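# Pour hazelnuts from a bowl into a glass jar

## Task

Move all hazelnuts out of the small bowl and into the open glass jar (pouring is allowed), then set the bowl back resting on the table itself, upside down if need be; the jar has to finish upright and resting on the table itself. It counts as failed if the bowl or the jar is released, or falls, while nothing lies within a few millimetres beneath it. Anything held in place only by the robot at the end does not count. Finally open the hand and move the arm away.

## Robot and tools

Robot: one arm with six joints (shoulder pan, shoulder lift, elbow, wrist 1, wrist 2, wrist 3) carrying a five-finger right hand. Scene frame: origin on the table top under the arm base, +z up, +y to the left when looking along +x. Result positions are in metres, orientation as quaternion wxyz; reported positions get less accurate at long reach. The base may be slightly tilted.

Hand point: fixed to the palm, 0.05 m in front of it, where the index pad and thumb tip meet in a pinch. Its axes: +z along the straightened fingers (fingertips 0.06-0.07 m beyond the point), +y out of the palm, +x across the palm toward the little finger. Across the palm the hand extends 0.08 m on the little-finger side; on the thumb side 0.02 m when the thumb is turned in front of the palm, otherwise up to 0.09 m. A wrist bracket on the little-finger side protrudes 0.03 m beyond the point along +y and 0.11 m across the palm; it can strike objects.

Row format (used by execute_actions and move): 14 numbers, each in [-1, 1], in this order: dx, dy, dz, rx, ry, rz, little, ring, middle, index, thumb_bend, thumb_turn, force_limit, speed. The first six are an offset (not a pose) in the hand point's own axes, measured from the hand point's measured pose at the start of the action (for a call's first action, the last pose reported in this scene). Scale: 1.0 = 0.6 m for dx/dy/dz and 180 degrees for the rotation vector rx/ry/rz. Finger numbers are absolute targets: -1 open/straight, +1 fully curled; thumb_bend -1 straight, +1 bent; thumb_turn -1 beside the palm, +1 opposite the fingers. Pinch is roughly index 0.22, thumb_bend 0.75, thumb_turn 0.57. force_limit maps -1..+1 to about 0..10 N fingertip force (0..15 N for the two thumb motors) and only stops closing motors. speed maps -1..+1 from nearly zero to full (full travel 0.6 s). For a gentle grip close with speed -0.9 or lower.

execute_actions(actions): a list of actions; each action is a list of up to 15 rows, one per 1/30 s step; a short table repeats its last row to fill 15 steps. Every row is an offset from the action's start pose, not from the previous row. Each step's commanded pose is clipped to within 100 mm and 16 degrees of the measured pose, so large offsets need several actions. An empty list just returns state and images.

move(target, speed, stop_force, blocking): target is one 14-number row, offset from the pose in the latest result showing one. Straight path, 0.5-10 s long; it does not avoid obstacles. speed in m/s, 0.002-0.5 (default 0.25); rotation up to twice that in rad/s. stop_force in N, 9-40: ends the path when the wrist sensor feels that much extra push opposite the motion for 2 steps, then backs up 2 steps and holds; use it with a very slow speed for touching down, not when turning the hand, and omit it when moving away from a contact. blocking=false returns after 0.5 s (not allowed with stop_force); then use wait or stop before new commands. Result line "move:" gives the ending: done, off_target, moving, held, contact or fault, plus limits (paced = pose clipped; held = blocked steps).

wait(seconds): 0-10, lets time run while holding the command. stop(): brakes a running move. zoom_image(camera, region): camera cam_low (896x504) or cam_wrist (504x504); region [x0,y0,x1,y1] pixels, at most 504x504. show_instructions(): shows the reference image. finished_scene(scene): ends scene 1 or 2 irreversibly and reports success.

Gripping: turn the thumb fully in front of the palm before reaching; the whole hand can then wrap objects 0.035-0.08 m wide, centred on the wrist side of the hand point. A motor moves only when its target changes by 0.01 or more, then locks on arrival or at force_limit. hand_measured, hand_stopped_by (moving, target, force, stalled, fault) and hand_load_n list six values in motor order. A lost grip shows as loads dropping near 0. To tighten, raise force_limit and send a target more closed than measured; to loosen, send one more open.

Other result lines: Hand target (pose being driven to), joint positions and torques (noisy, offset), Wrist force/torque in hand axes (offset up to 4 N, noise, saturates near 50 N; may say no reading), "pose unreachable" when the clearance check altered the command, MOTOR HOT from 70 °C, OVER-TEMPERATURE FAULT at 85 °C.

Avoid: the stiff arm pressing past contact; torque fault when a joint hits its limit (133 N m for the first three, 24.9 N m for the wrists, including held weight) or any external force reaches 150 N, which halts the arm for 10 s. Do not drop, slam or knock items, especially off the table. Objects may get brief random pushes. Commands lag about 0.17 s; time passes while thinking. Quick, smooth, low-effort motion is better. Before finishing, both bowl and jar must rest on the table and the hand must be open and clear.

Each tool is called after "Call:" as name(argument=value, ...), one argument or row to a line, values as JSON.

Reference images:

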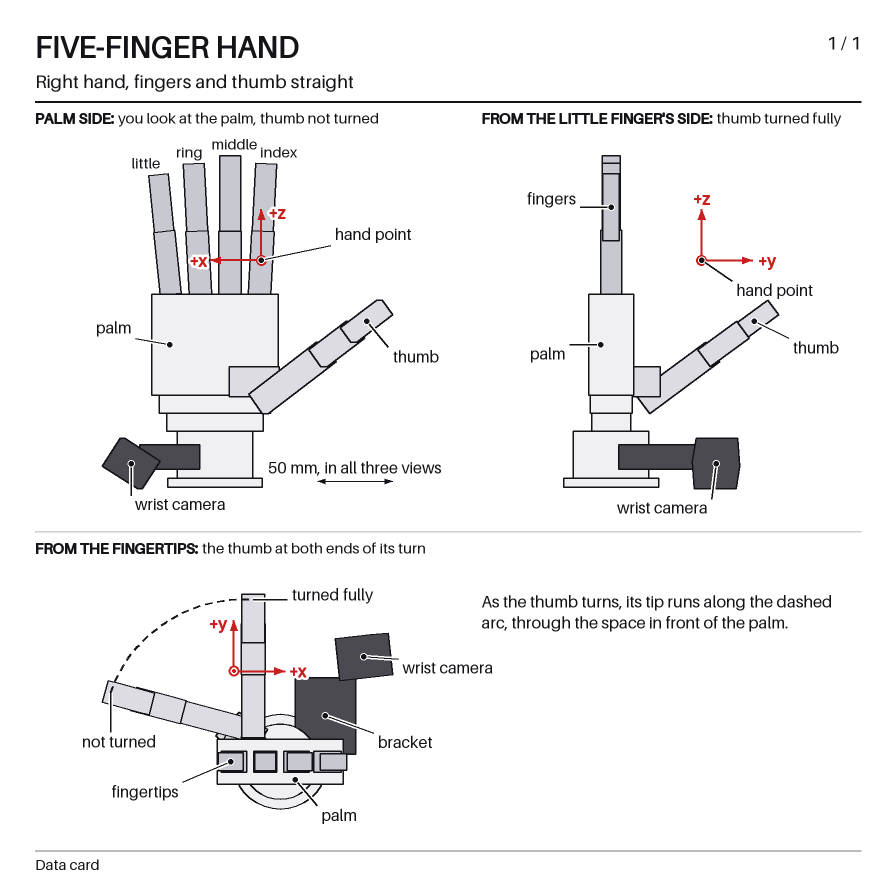

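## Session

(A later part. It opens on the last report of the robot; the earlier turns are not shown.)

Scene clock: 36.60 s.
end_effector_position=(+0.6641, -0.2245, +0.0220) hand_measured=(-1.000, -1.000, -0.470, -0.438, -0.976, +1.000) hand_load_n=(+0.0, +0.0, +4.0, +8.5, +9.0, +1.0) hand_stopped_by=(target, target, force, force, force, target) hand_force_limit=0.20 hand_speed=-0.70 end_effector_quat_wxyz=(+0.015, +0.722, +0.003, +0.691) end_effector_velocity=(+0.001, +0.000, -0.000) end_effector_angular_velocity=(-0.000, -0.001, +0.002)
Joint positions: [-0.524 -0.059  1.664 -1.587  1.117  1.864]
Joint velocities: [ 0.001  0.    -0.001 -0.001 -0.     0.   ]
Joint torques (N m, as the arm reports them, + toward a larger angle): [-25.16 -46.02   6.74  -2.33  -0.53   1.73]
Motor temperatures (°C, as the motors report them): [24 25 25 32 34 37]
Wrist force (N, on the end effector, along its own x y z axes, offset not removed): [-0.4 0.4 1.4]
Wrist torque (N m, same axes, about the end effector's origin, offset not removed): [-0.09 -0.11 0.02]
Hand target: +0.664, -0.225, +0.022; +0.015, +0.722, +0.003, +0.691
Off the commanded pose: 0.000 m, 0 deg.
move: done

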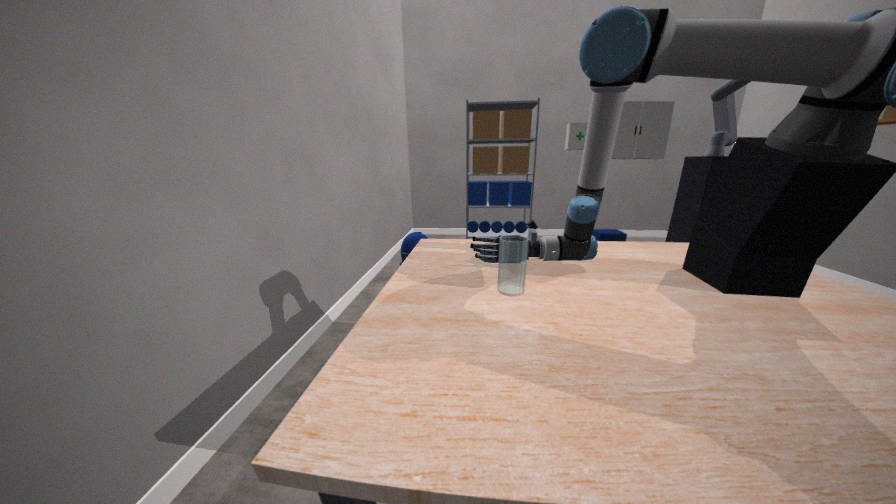

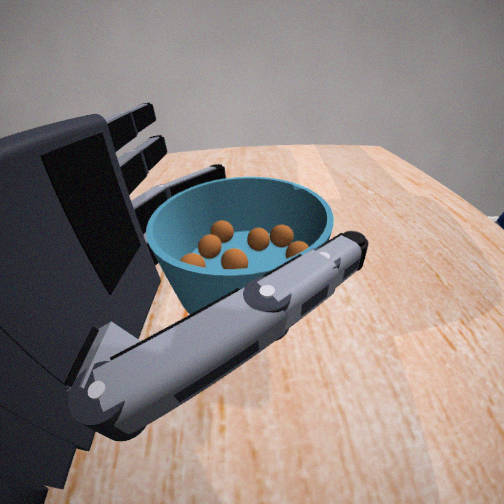

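Call:
move(
  target=[0.38,0,0,0,0,0,-1,-1,0.6,0.6,0.6,1,0.2,-0.7],
  speed=0.12,
)

Call:
move(
  target=[0.01,-0.65,-0.1,0,0,0,-1,-1,0.6,0.6,0.6,1,0.2,-0.7],
  speed=0.15,
)

Scene clock: 39.20 s.
end_effector_position=(+0.6744, -0.2188, +0.2495) hand_measured=(-1.000, -1.000, -0.470, -0.438, -0.976, +1.000) hand_load_n=(+0.0, +0.0, +4.0, +8.5, +9.0, +1.0) hand_stopped_by=(target, target, force, force, force, target) hand_force_limit=0.20 hand_speed=-0.70 end_effector_quat_wxyz=(+0.015, +0.722, +0.003, +0.691) end_effector_velocity=(+0.000, -0.001, +0.003) end_effector_angular_velocity=(-0.001, -0.001, -0.001)
Joint positions: [-0.66  -0.587  1.962 -1.356  0.981  1.861]
Joint velocities: [-0.003 -0.006  0.001  0.004 -0.001 -0.   ]
Joint torques (N m, as the arm reports them, + toward a larger angle): [-23.48 -45.67   1.41  -0.28  -0.48  -2.27]
Motor temperatures (°C, as the motors report them): [24 25 25 32 34 37]
Wrist force (N, on the end effector, along its own x y z axes, offset not removed): [-0.1 1.7 1.5]
Wrist torque (N m, same axes, about the end effector's origin, offset not removed): [0.14 -0.23 0.16]
Hand target: +0.674, -0.219, +0.250; +0.015, +0.722, +0.003, +0.691
Off the commanded pose: 0.000 m, 0 deg.
move: done

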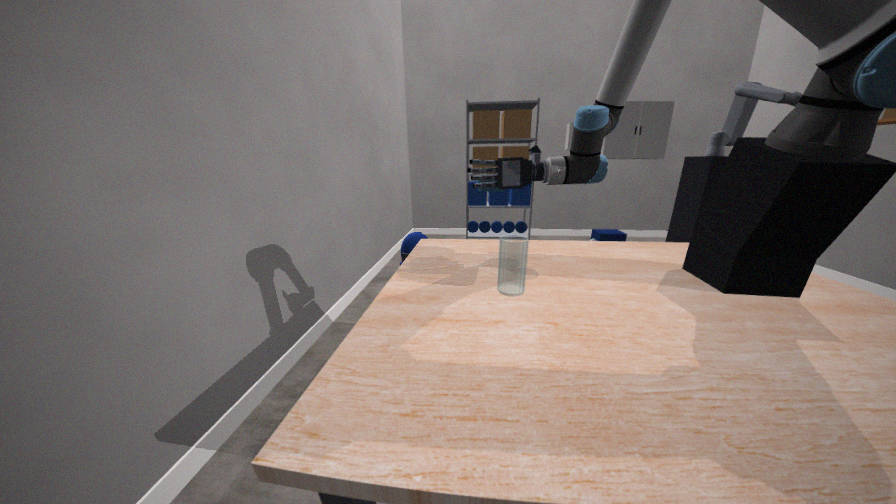

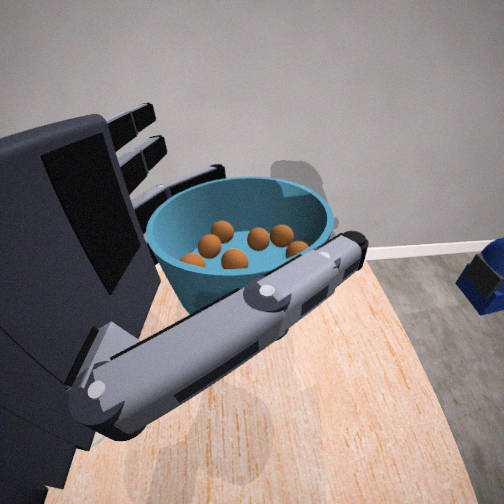

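Scene clock: 42.33 s.
end_effector_position=(+0.6207, +0.1720, +0.2481) hand_measured=(-1.000, -1.000, -0.470, -0.438, -0.976, +1.000) hand_load_n=(+0.0, +0.0, +4.0, +8.5, +9.0, +1.0) hand_stopped_by=(target, target, force, force, force, target) hand_force_limit=0.20 hand_speed=-0.70 end_effector_quat_wxyz=(+0.015, +0.722, +0.003, +0.691) end_effector_velocity=(+0.000, +0.002, +0.001) end_effector_angular_velocity=(+0.000, -0.002, -0.002)
Joint positions: [ 0.204 -0.894  2.047 -1.136  1.845  1.877]
Joint velocities: [ 0.005 -0.001 -0.004  0.004  0.008  0.   ]
Joint torques (N m, as the arm reports them, + toward a larger angle): [ -1.66 -41.4  -18.87   0.49   2.05   2.26]
Motor temperatures (°C, as the motors report them): [24 25 25 32 34 37]
Wrist force (N, on the end effector, along its own x y z axes, offset not removed): [0.7 -0.8 1.6]
Wrist torque (N m, same axes, about the end effector's origin, offset not removed): [-0.28 -0.31 0.17]
Hand target: +0.621, +0.172, +0.248; +0.015, +0.722, +0.003, +0.691
Off the commanded pose: 0.000 m, 0 deg.
move: done

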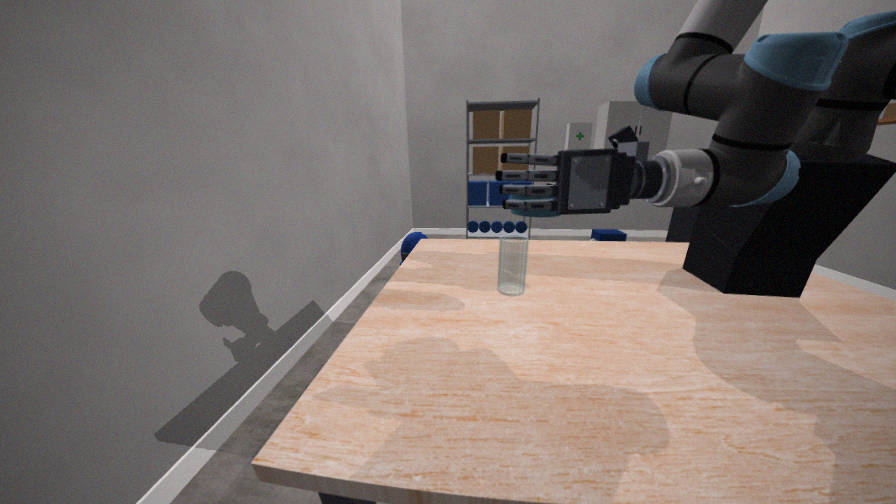

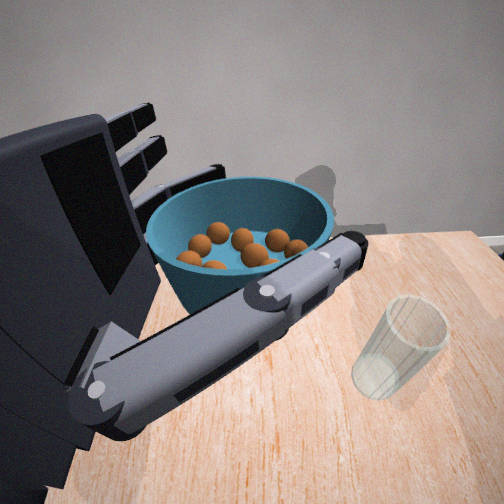

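Call:
move(
  target=[-0.07,0.19,0.04,0,0,0.27,-1,-1,0.6,0.6,0.6,1,0.2,-0.7],
  speed=0.12,
)

Scene clock: 46.50 s.
end_effector_position=(+0.6411, +0.0566, +0.2081) hand_measured=(-1.000, -1.000, -0.470, -0.438, -0.976, +1.000) hand_load_n=(+0.0, +0.0, +4.0, +8.5, +9.0, +1.0) hand_stopped_by=(target, target, force, force, force, target) hand_force_limit=0.20 hand_speed=-0.70 end_effector_quat_wxyz=(-0.270, +0.660, -0.294, +0.636) end_effector_velocity=(-0.000, -0.001, -0.001) end_effector_angular_velocity=(+0.011, +0.000, +0.001)
Joint positions: [-0.168 -0.789  2.139 -1.333  1.473  2.718]
Joint velocities: [-0.005  0.003  0.001 -0.004 -0.007  0.01 ]
Joint torques (N m, as the arm reports them, + toward a larger angle): [-21.41 -27.72   3.26  -3.31  -0.88   2.53]
Motor temperatures (°C, as the motors report them): [24 25 25 32 34 37]
Wrist force (N, on the end effector, along its own x y z axes, offset not removed): [0.8 -0.4 -0.5]
Wrist torque (N m, same axes, about the end effector's origin, offset not removed): [-0.12 -0.23 -0.01]
Hand target: +0.641, +0.056, +0.208; -0.271, +0.660, -0.294, +0.636
Off the commanded pose: 0.000 m, 0 deg.
move: done

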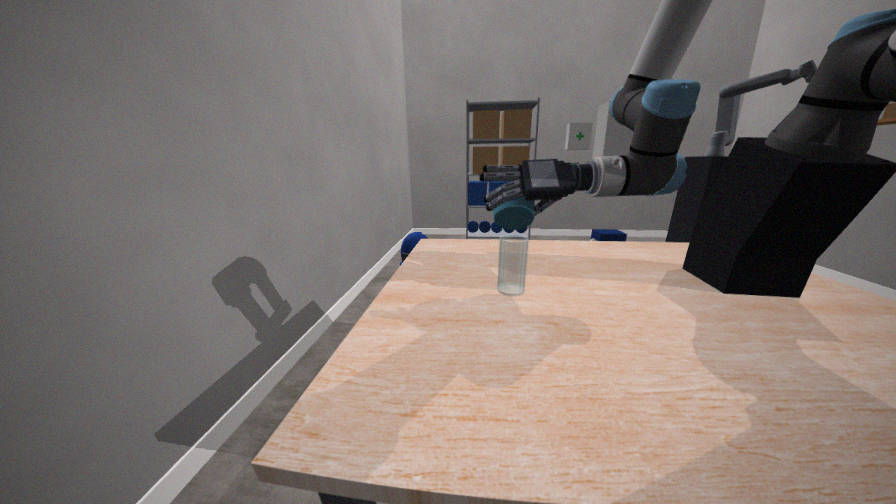

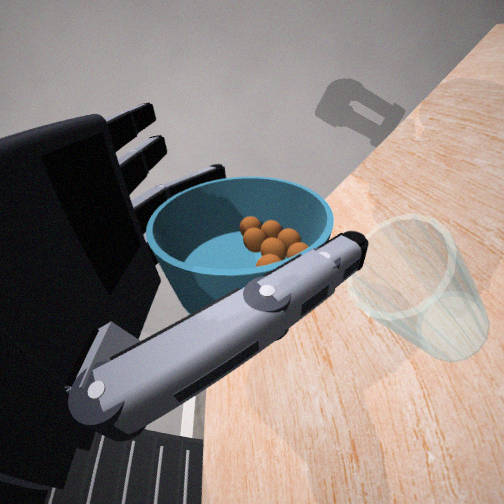

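Call:
move(
  target=[0,0.03,-0.008,0,0,0.13,-1,-1,0.6,0.6,0.6,1,0.2,-0.7],
  speed=0.08,
)

Scene clock: 49.53 s.
end_effector_position=(+0.6355, +0.0445, +0.1952) hand_measured=(-1.000, -1.000, -0.470, -0.438, -0.976, +1.000) hand_load_n=(+0.0, +0.0, +4.0, +8.5, +9.0, +0.5) hand_stopped_by=(target, target, force, force, force, target) hand_force_limit=0.20 hand_speed=-0.70 end_effector_quat_wxyz=(-0.394, +0.587, -0.421, +0.569) end_effector_velocity=(-0.000, -0.001, -0.000) end_effector_angular_velocity=(+0.011, -0.000, -0.001)
Joint positions: [-0.259 -0.732  2.157 -1.409  1.382  3.124]
Joint velocities: [-0.003  0.002 -0.    -0.002 -0.003  0.011]
Joint torques (N m, as the arm reports them, + toward a larger angle): [-22.83 -25.5    5.38  -3.27  -1.06   2.54]
Motor temperatures (°C, as the motors report them): [24 25 25 32 34 37]
Wrist force (N, on the end effector, along its own x y z axes, offset not removed): [0.1 0.4 1.1]
Wrist torque (N m, same axes, about the end effector's origin, offset not removed): [-0.15 -0.09 0.04]
Hand target: +0.636, +0.044, +0.195; -0.394, +0.586, -0.422, +0.568
Off the commanded pose: 0.000 m, 0 deg.
move: done

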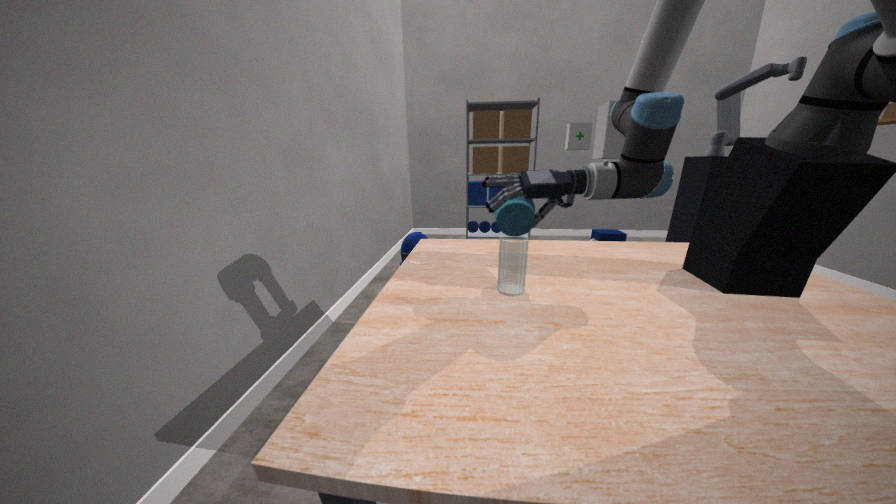

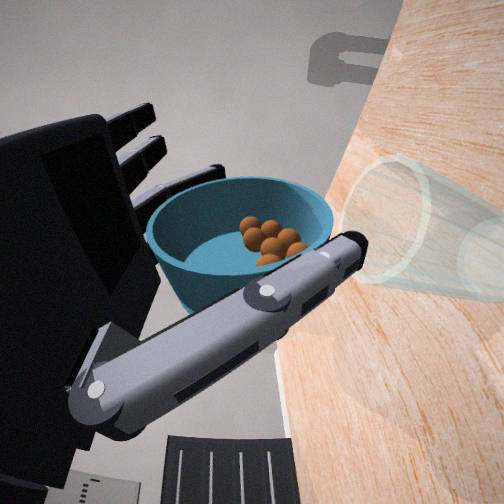

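Call:
move(
  target=[0,0.02,0,0,0,0.13,-1,-1,0.6,0.6,0.6,1,0.2,-0.7],
  speed=0.04,
)

Scene clock: 54.97 s.
end_effector_position=(+0.6350, +0.0404, +0.1840) hand_measured=(-1.000, -1.000, -0.470, -0.438, -0.976, +1.000) hand_load_n=(+0.0, +0.0, +5.5, +8.0, +8.0, -6.0) hand_stopped_by=(target, target, force, force, force, target) hand_force_limit=0.20 hand_speed=-0.70 end_effector_quat_wxyz=(+0.500, -0.489, +0.531, -0.477) end_effector_velocity=(+0.000, -0.000, -0.000) end_effector_angular_velocity=(+0.011, +0.000, -0.000)
Joint positions: [-0.317 -0.652  2.142 -1.473  1.324  3.53 ]
Joint velocities: [-0.002  0.002 -0.001 -0.001 -0.002  0.011]
Joint torques (N m, as the arm reports them, + toward a larger angle): [-15.26 -14.82 -12.41   1.24  -3.16   2.05]
Motor temperatures (°C, as the motors report them): [24 25 25 32 34 37]
Wrist force (N, on the end effector, along its own x y z axes, offset not removed): [2.0 -30.5 -8.0]
Wrist torque (N m, same axes, about the end effector's origin, offset not removed): [-1.70 0.11 -0.61]
Hand target: +0.635, +0.040, +0.184; +0.501, -0.489, +0.532, -0.477
Off the commanded pose: 0.000 m, 0 deg.
move: done

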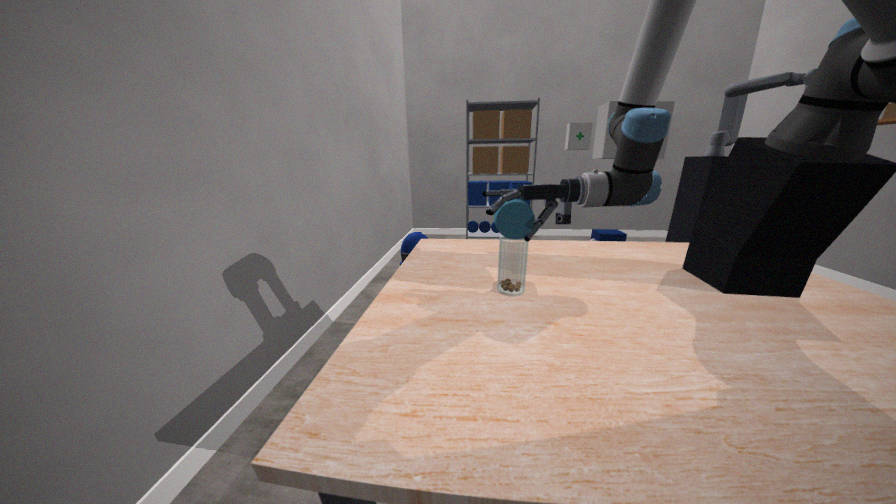

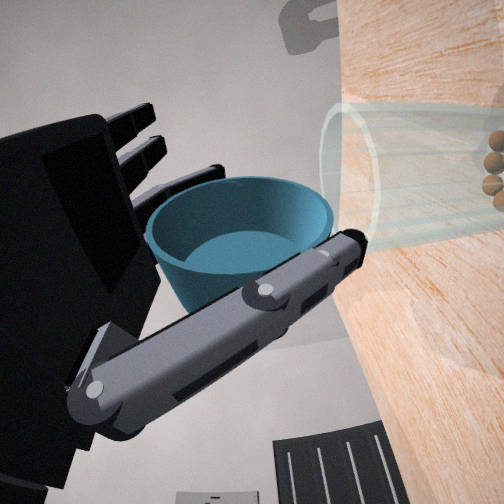

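Thumb is pressing the rim; lift, then retreat and untilt.

Call:
move(
  target=[0,-0.05,0,0,0,0,-1,-1,0.6,0.6,0.6,1,0.2,-0.7],
  speed=0.05,
)

Call:
move(
  target=[-0.25,0,0,0,0,-0.53,-1,-1,0.6,0.6,0.6,1,0.2,-0.7],
  speed=0.3,
)

Scene clock: 56.10 s.
end_effector_position=(+0.6363, +0.0385, +0.2137) hand_measured=(-1.000, -1.000, -0.470, -0.438, -0.976, +1.000) hand_load_n=(+0.0, +0.0, +4.0, +8.5, +9.0, +0.5) hand_stopped_by=(target, target, force, force, force, target) hand_force_limit=0.20 hand_speed=-0.70 end_effector_quat_wxyz=(+0.500, -0.489, +0.531, -0.477) end_effector_velocity=(-0.000, -0.000, +0.002) end_effector_angular_velocity=(-0.000, +0.001, -0.001)
Joint positions: [-0.346 -0.73   2.167 -1.42   1.295  3.53 ]
Joint velocities: [-0.002 -0.005  0.002  0.003 -0.002 -0.   ]
Joint torques (N m, as the arm reports them, + toward a larger angle): [-22.8  -38.26   5.76  -0.27  -1.04  -2.23]
Motor temperatures (°C, as the motors report them): [24 25 25 32 34 37]
Wrist force (N, on the end effector, along its own x y z axes, offset not removed): [0.4 0.6 1.8]
Wrist torque (N m, same axes, about the end effector's origin, offset not removed): [-0.14 -0.08 -0.01]
Hand target: +0.636, +0.038, +0.214; +0.500, -0.489, +0.531, -0.477
Off the commanded pose: 0.000 m, 0 deg.
move: done

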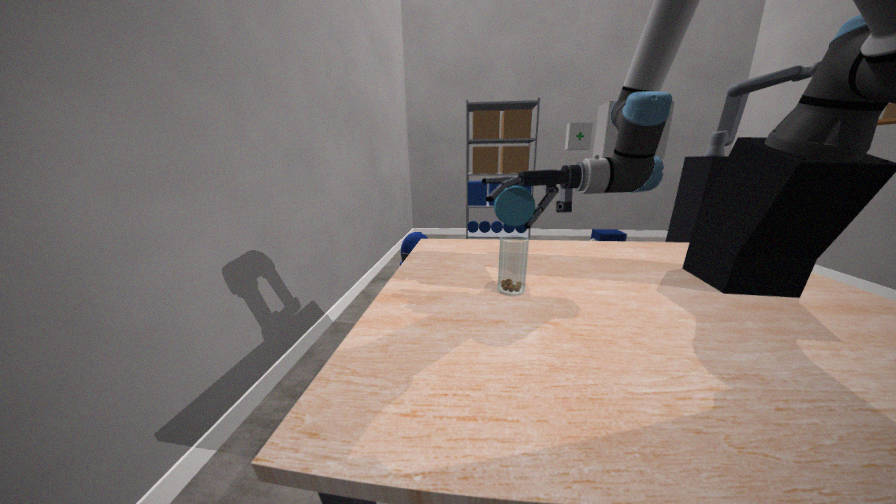

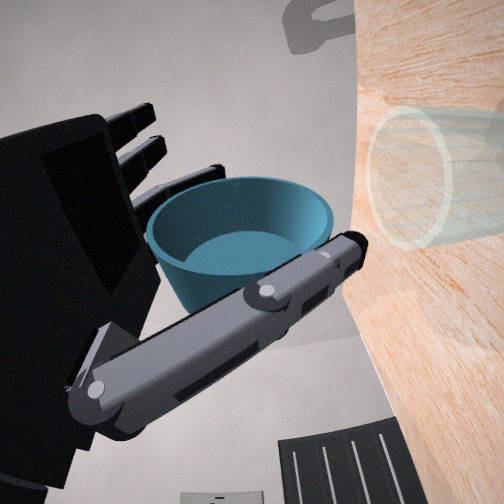

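Scene clock: 59.40 s.
end_effector_position=(+0.6391, +0.1881, +0.2234) hand_measured=(-1.000, -1.000, -0.470, -0.438, -0.976, +1.000) hand_load_n=(+0.0, +0.0, +4.0, +8.5, +9.0, +1.0) hand_stopped_by=(target, target, force, force, force, target) hand_force_limit=0.20 hand_speed=-0.70 end_effector_quat_wxyz=(+0.016, +0.722, +0.004, +0.691) end_effector_velocity=(-0.000, +0.001, -0.000) end_effector_angular_velocity=(-0.011, +0.000, -0.001)
Joint positions: [ 0.243 -0.821  1.956 -1.118  1.884  1.875]
Joint velocities: [ 0.003  0.002 -0.002  0.001  0.004 -0.011]
Joint torques (N m, as the arm reports them, + toward a larger angle): [ -1.02 -29.5  -20.88   0.26   2.17  -2.38]
Motor temperatures (°C, as the motors report them): [24 25 25 32 34 37]
Wrist force (N, on the end effector, along its own x y z axes, offset not removed): [-0.1 0.6 2.5]
Wrist torque (N m, same axes, about the end effector's origin, offset not removed): [-0.07 -0.19 -0.04]
Hand target: +0.639, +0.188, +0.223; +0.016, +0.722, +0.004, +0.691
Off the commanded pose: 0.000 m, 0 deg.
move: done

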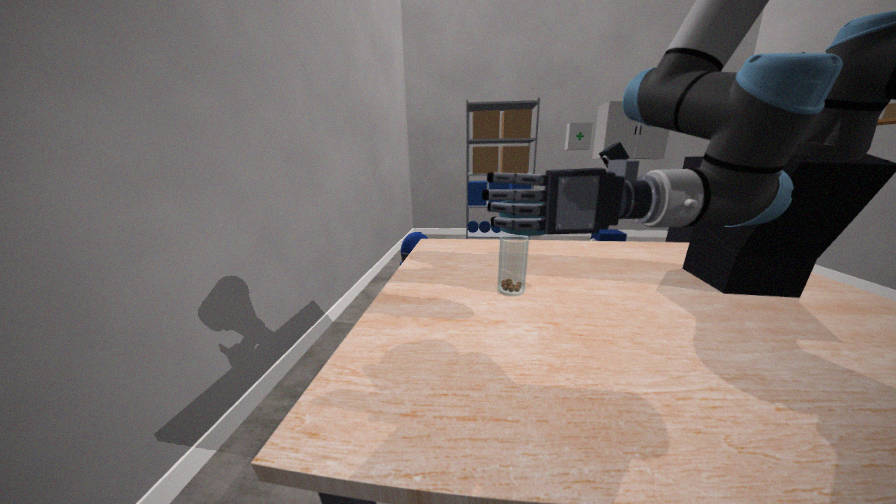

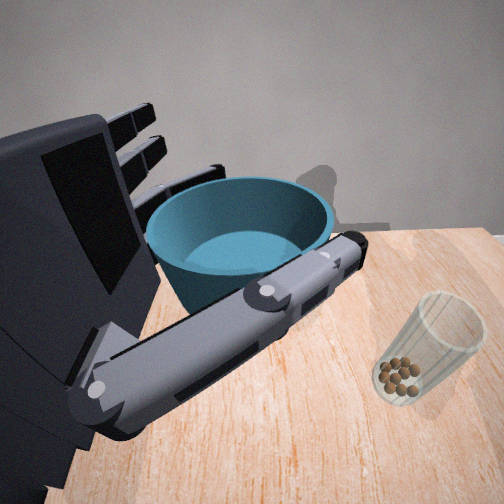

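Call:
move(
  target=[-0.318,0,0,0,0,0,-1,-1,0.6,0.6,0.6,1,0.2,-0.7],
  speed=0.2,
)

Call:
move(
  target=[-0.04,0,0,0,0,0,-1,-1,0.6,0.6,0.6,1,0.2,-0.7],
  speed=0.004,
  stop_force=9,
)

Scene clock: 61.07 s.
end_effector_position=(+0.6305, +0.1828, +0.0330) hand_measured=(-1.000, -1.000, -0.470, -0.438, -0.976, +1.000) hand_load_n=(+0.0, +0.0, +4.0, +8.5, +9.0, +1.0) hand_stopped_by=(target, target, force, force, force, target) hand_force_limit=0.20 hand_speed=-0.70 end_effector_quat_wxyz=(+0.016, +0.722, +0.004, +0.691) end_effector_velocity=(+0.000, +0.000, -0.001) end_effector_angular_velocity=(-0.000, -0.001, +0.000)
Joint positions: [ 0.357 -0.372  1.706 -1.316  1.998  1.878]
Joint velocities: [ 0.001  0.003 -0.004  0.     0.001 -0.001]
Joint torques (N m, as the arm reports them, + toward a larger angle): [ -0.85 -34.91 -13.4   -0.56   2.02  -2.06]
Motor temperatures (°C, as the motors report them): [24 25 25 32 34 37]
Wrist force (N, on the end effector, along its own x y z axes, offset not removed): [-2.6 0.5 -1.0]
Wrist torque (N m, same axes, about the end effector's origin, offset not removed): [0.14 0.27 -0.15]
Hand target: +0.630, +0.183, +0.033; +0.016, +0.722, +0.004, +0.691
Off the commanded pose: 0.000 m, 0 deg.
move: done

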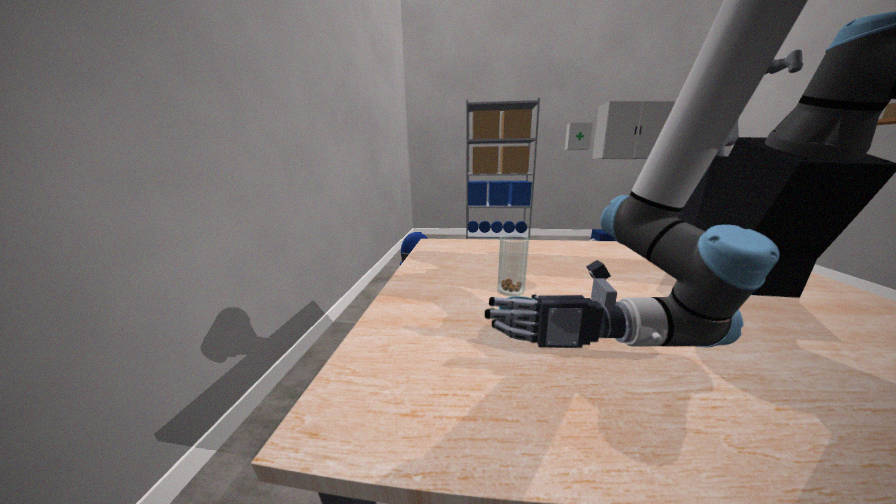

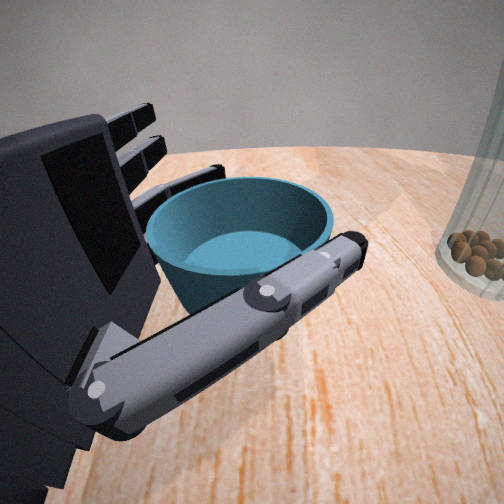

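Scene clock: 64.37 s.
end_effector_position=(+0.6300, +0.1826, +0.0214) hand_measured=(-1.000, -1.000, -0.470, -0.438, -0.976, +1.000) hand_load_n=(+0.0, +0.0, +3.0, +7.5, +9.0, -1.5) hand_stopped_by=(target, target, force, force, force, target) hand_force_limit=0.20 hand_speed=-0.70 end_effector_quat_wxyz=(+0.016, +0.722, +0.004, +0.692) end_effector_velocity=(-0.001, -0.000, +0.001) end_effector_angular_velocity=(-0.000, +0.002, -0.001)
Joint positions: [ 0.364 -0.345  1.684 -1.322  2.005  1.878]
Joint velocities: [-0.    -0.004  0.005  0.001 -0.     0.001]
Joint torques (N m, as the arm reports them, + toward a larger angle): [-10.25 -44.08   9.36   1.09  -1.99   2.34]
Motor temperatures (°C, as the motors report them): [24 25 25 32 35 37]
Wrist force (N, on the end effector, along its own x y z axes, offset not removed): [6.2 2.4 -1.3]
Wrist torque (N m, same axes, about the end effector's origin, offset not removed): [-0.19 0.21 0.18]
Hand target: +0.630, +0.183, +0.022; +0.016, +0.722, +0.004, +0.691
Off the commanded pose: 0.012 m, 0 deg.
move: contact

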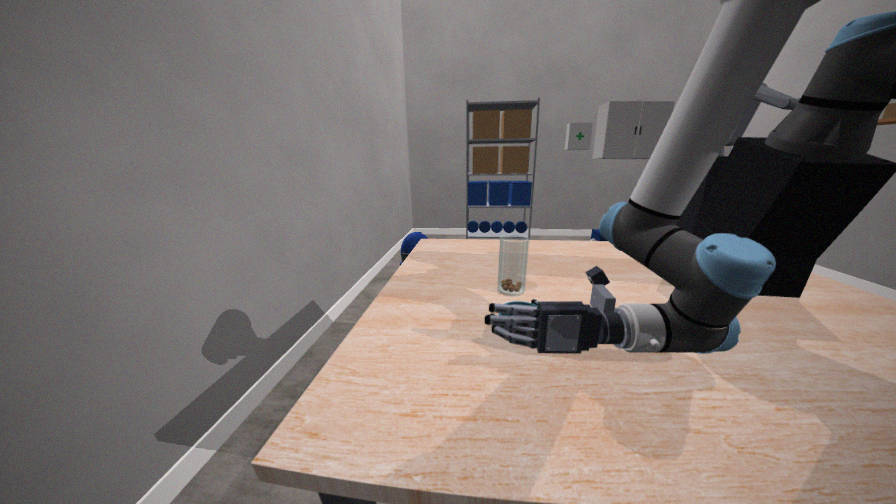

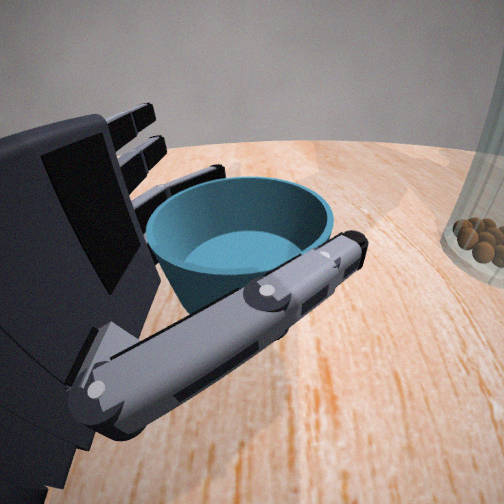

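Call:
move(
  target=[0,0,0,0,0,0,-1,-1,-1,-1,-1,1,0.2,-0.3],
)

Call:
move(
  target=[0.01,-0.04,-0.2,0,0,0,-1,-1,-1,-1,-1,1,0.2,-0.3],
  speed=0.1,
)

Scene clock: 65.23 s.
end_effector_position=(+0.6300, +0.1826, +0.0214) hand_measured=(-1.000, -1.000, -1.000, -1.000, -1.000, +1.000) hand_load_n=(+0.0, +0.0, +0.0, +0.0, +0.0, +0.0) hand_stopped_by=(target, target, target, target, target, target) hand_force_limit=0.20 hand_speed=-0.30 end_effector_quat_wxyz=(+0.016, +0.722, +0.004, +0.692) end_effector_velocity=(-0.001, +0.000, -0.001) end_effector_angular_velocity=(+0.000, +0.001, +0.000)
Joint positions: [ 0.364 -0.345  1.684 -1.322  2.005  1.878]
Joint velocities: [ 0.001  0.001  0.    -0.     0.     0.   ]
Joint torques (N m, as the arm reports them, + toward a larger angle): [-11.58 -34.44 -14.46  -2.5    2.02   2.28]
Motor temperatures (°C, as the motors report them): [24 25 25 32 35 37]
Wrist force (N, on the end effector, along its own x y z axes, offset not removed): [-0.8 0.5 1.6]
Wrist torque (N m, same axes, about the end effector's origin, offset not removed): [-0.13 0.01 -0.01]
Hand target: +0.630, +0.183, +0.021; +0.016, +0.722, +0.004, +0.692
Off the commanded pose: 0.000 m, 0 deg.
move: done

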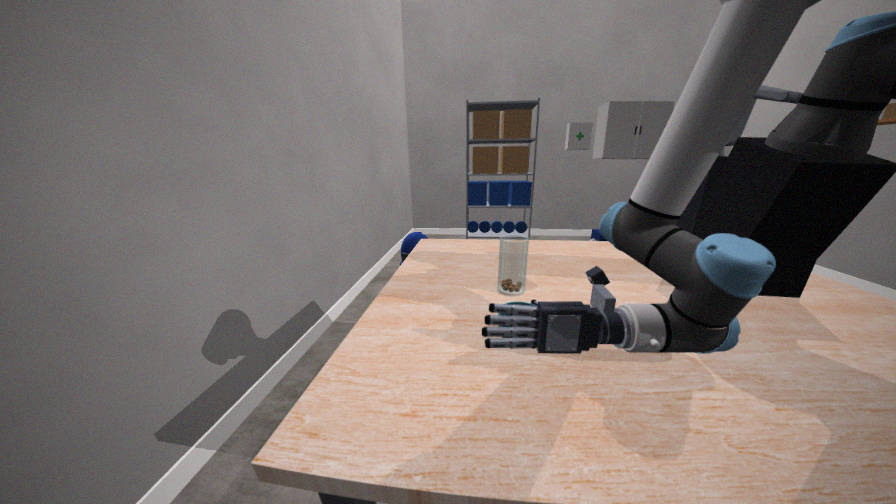

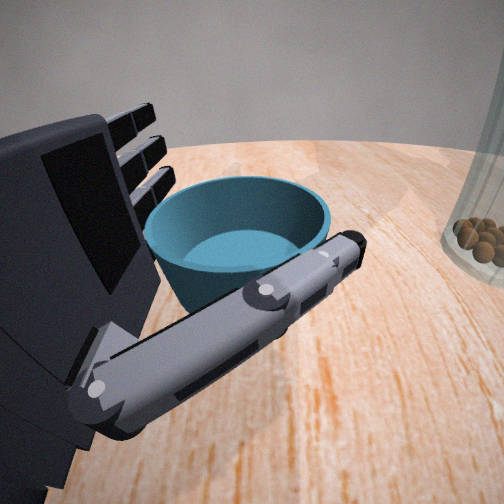

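Scene clock: 66.93 s.
end_effector_position=(+0.5110, +0.2086, +0.0319) hand_measured=(-1.000, -1.000, -1.000, -1.000, -1.000, +1.000) hand_load_n=(+0.0, +0.0, +0.0, +0.0, +0.0, +0.0) hand_stopped_by=(target, target, target, target, target, target) hand_force_limit=0.20 hand_speed=-0.30 end_effector_quat_wxyz=(+0.016, +0.722, +0.004, +0.692) end_effector_velocity=(-0.003, +0.001, -0.000) end_effector_angular_velocity=(-0.000, +0.001, +0.001)
Joint positions: [ 0.535 -0.406  1.903 -1.478  2.176  1.881]
Joint velocities: [ 0.004 -0.001  0.004 -0.002  0.003  0.   ]
Joint torques (N m, as the arm reports them, + toward a larger angle): [  1.68 -43.27  12.95  -2.12   1.92   1.8 ]
Motor temperatures (°C, as the motors report them): [24 25 25 32 35 37]
Wrist force (N, on the end effector, along its own x y z axes, offset not removed): [-0.5 0.5 1.5]
Wrist torque (N m, same axes, about the end effector's origin, offset not removed): [-0.03 -0.01 -0.06]
Hand target: +0.511, +0.209, +0.032; +0.016, +0.722, +0.004, +0.692
Off the commanded pose: 0.000 m, 0 deg.
move: done

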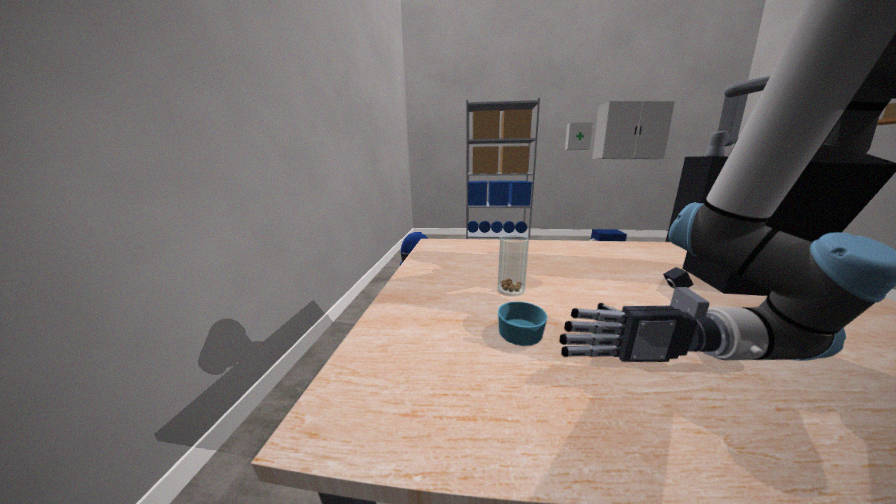

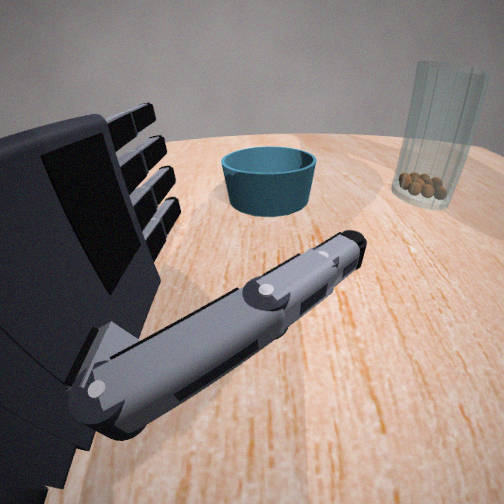

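Call:
finished_scene(
  scene=1,
)

The scene is finished: the task was done.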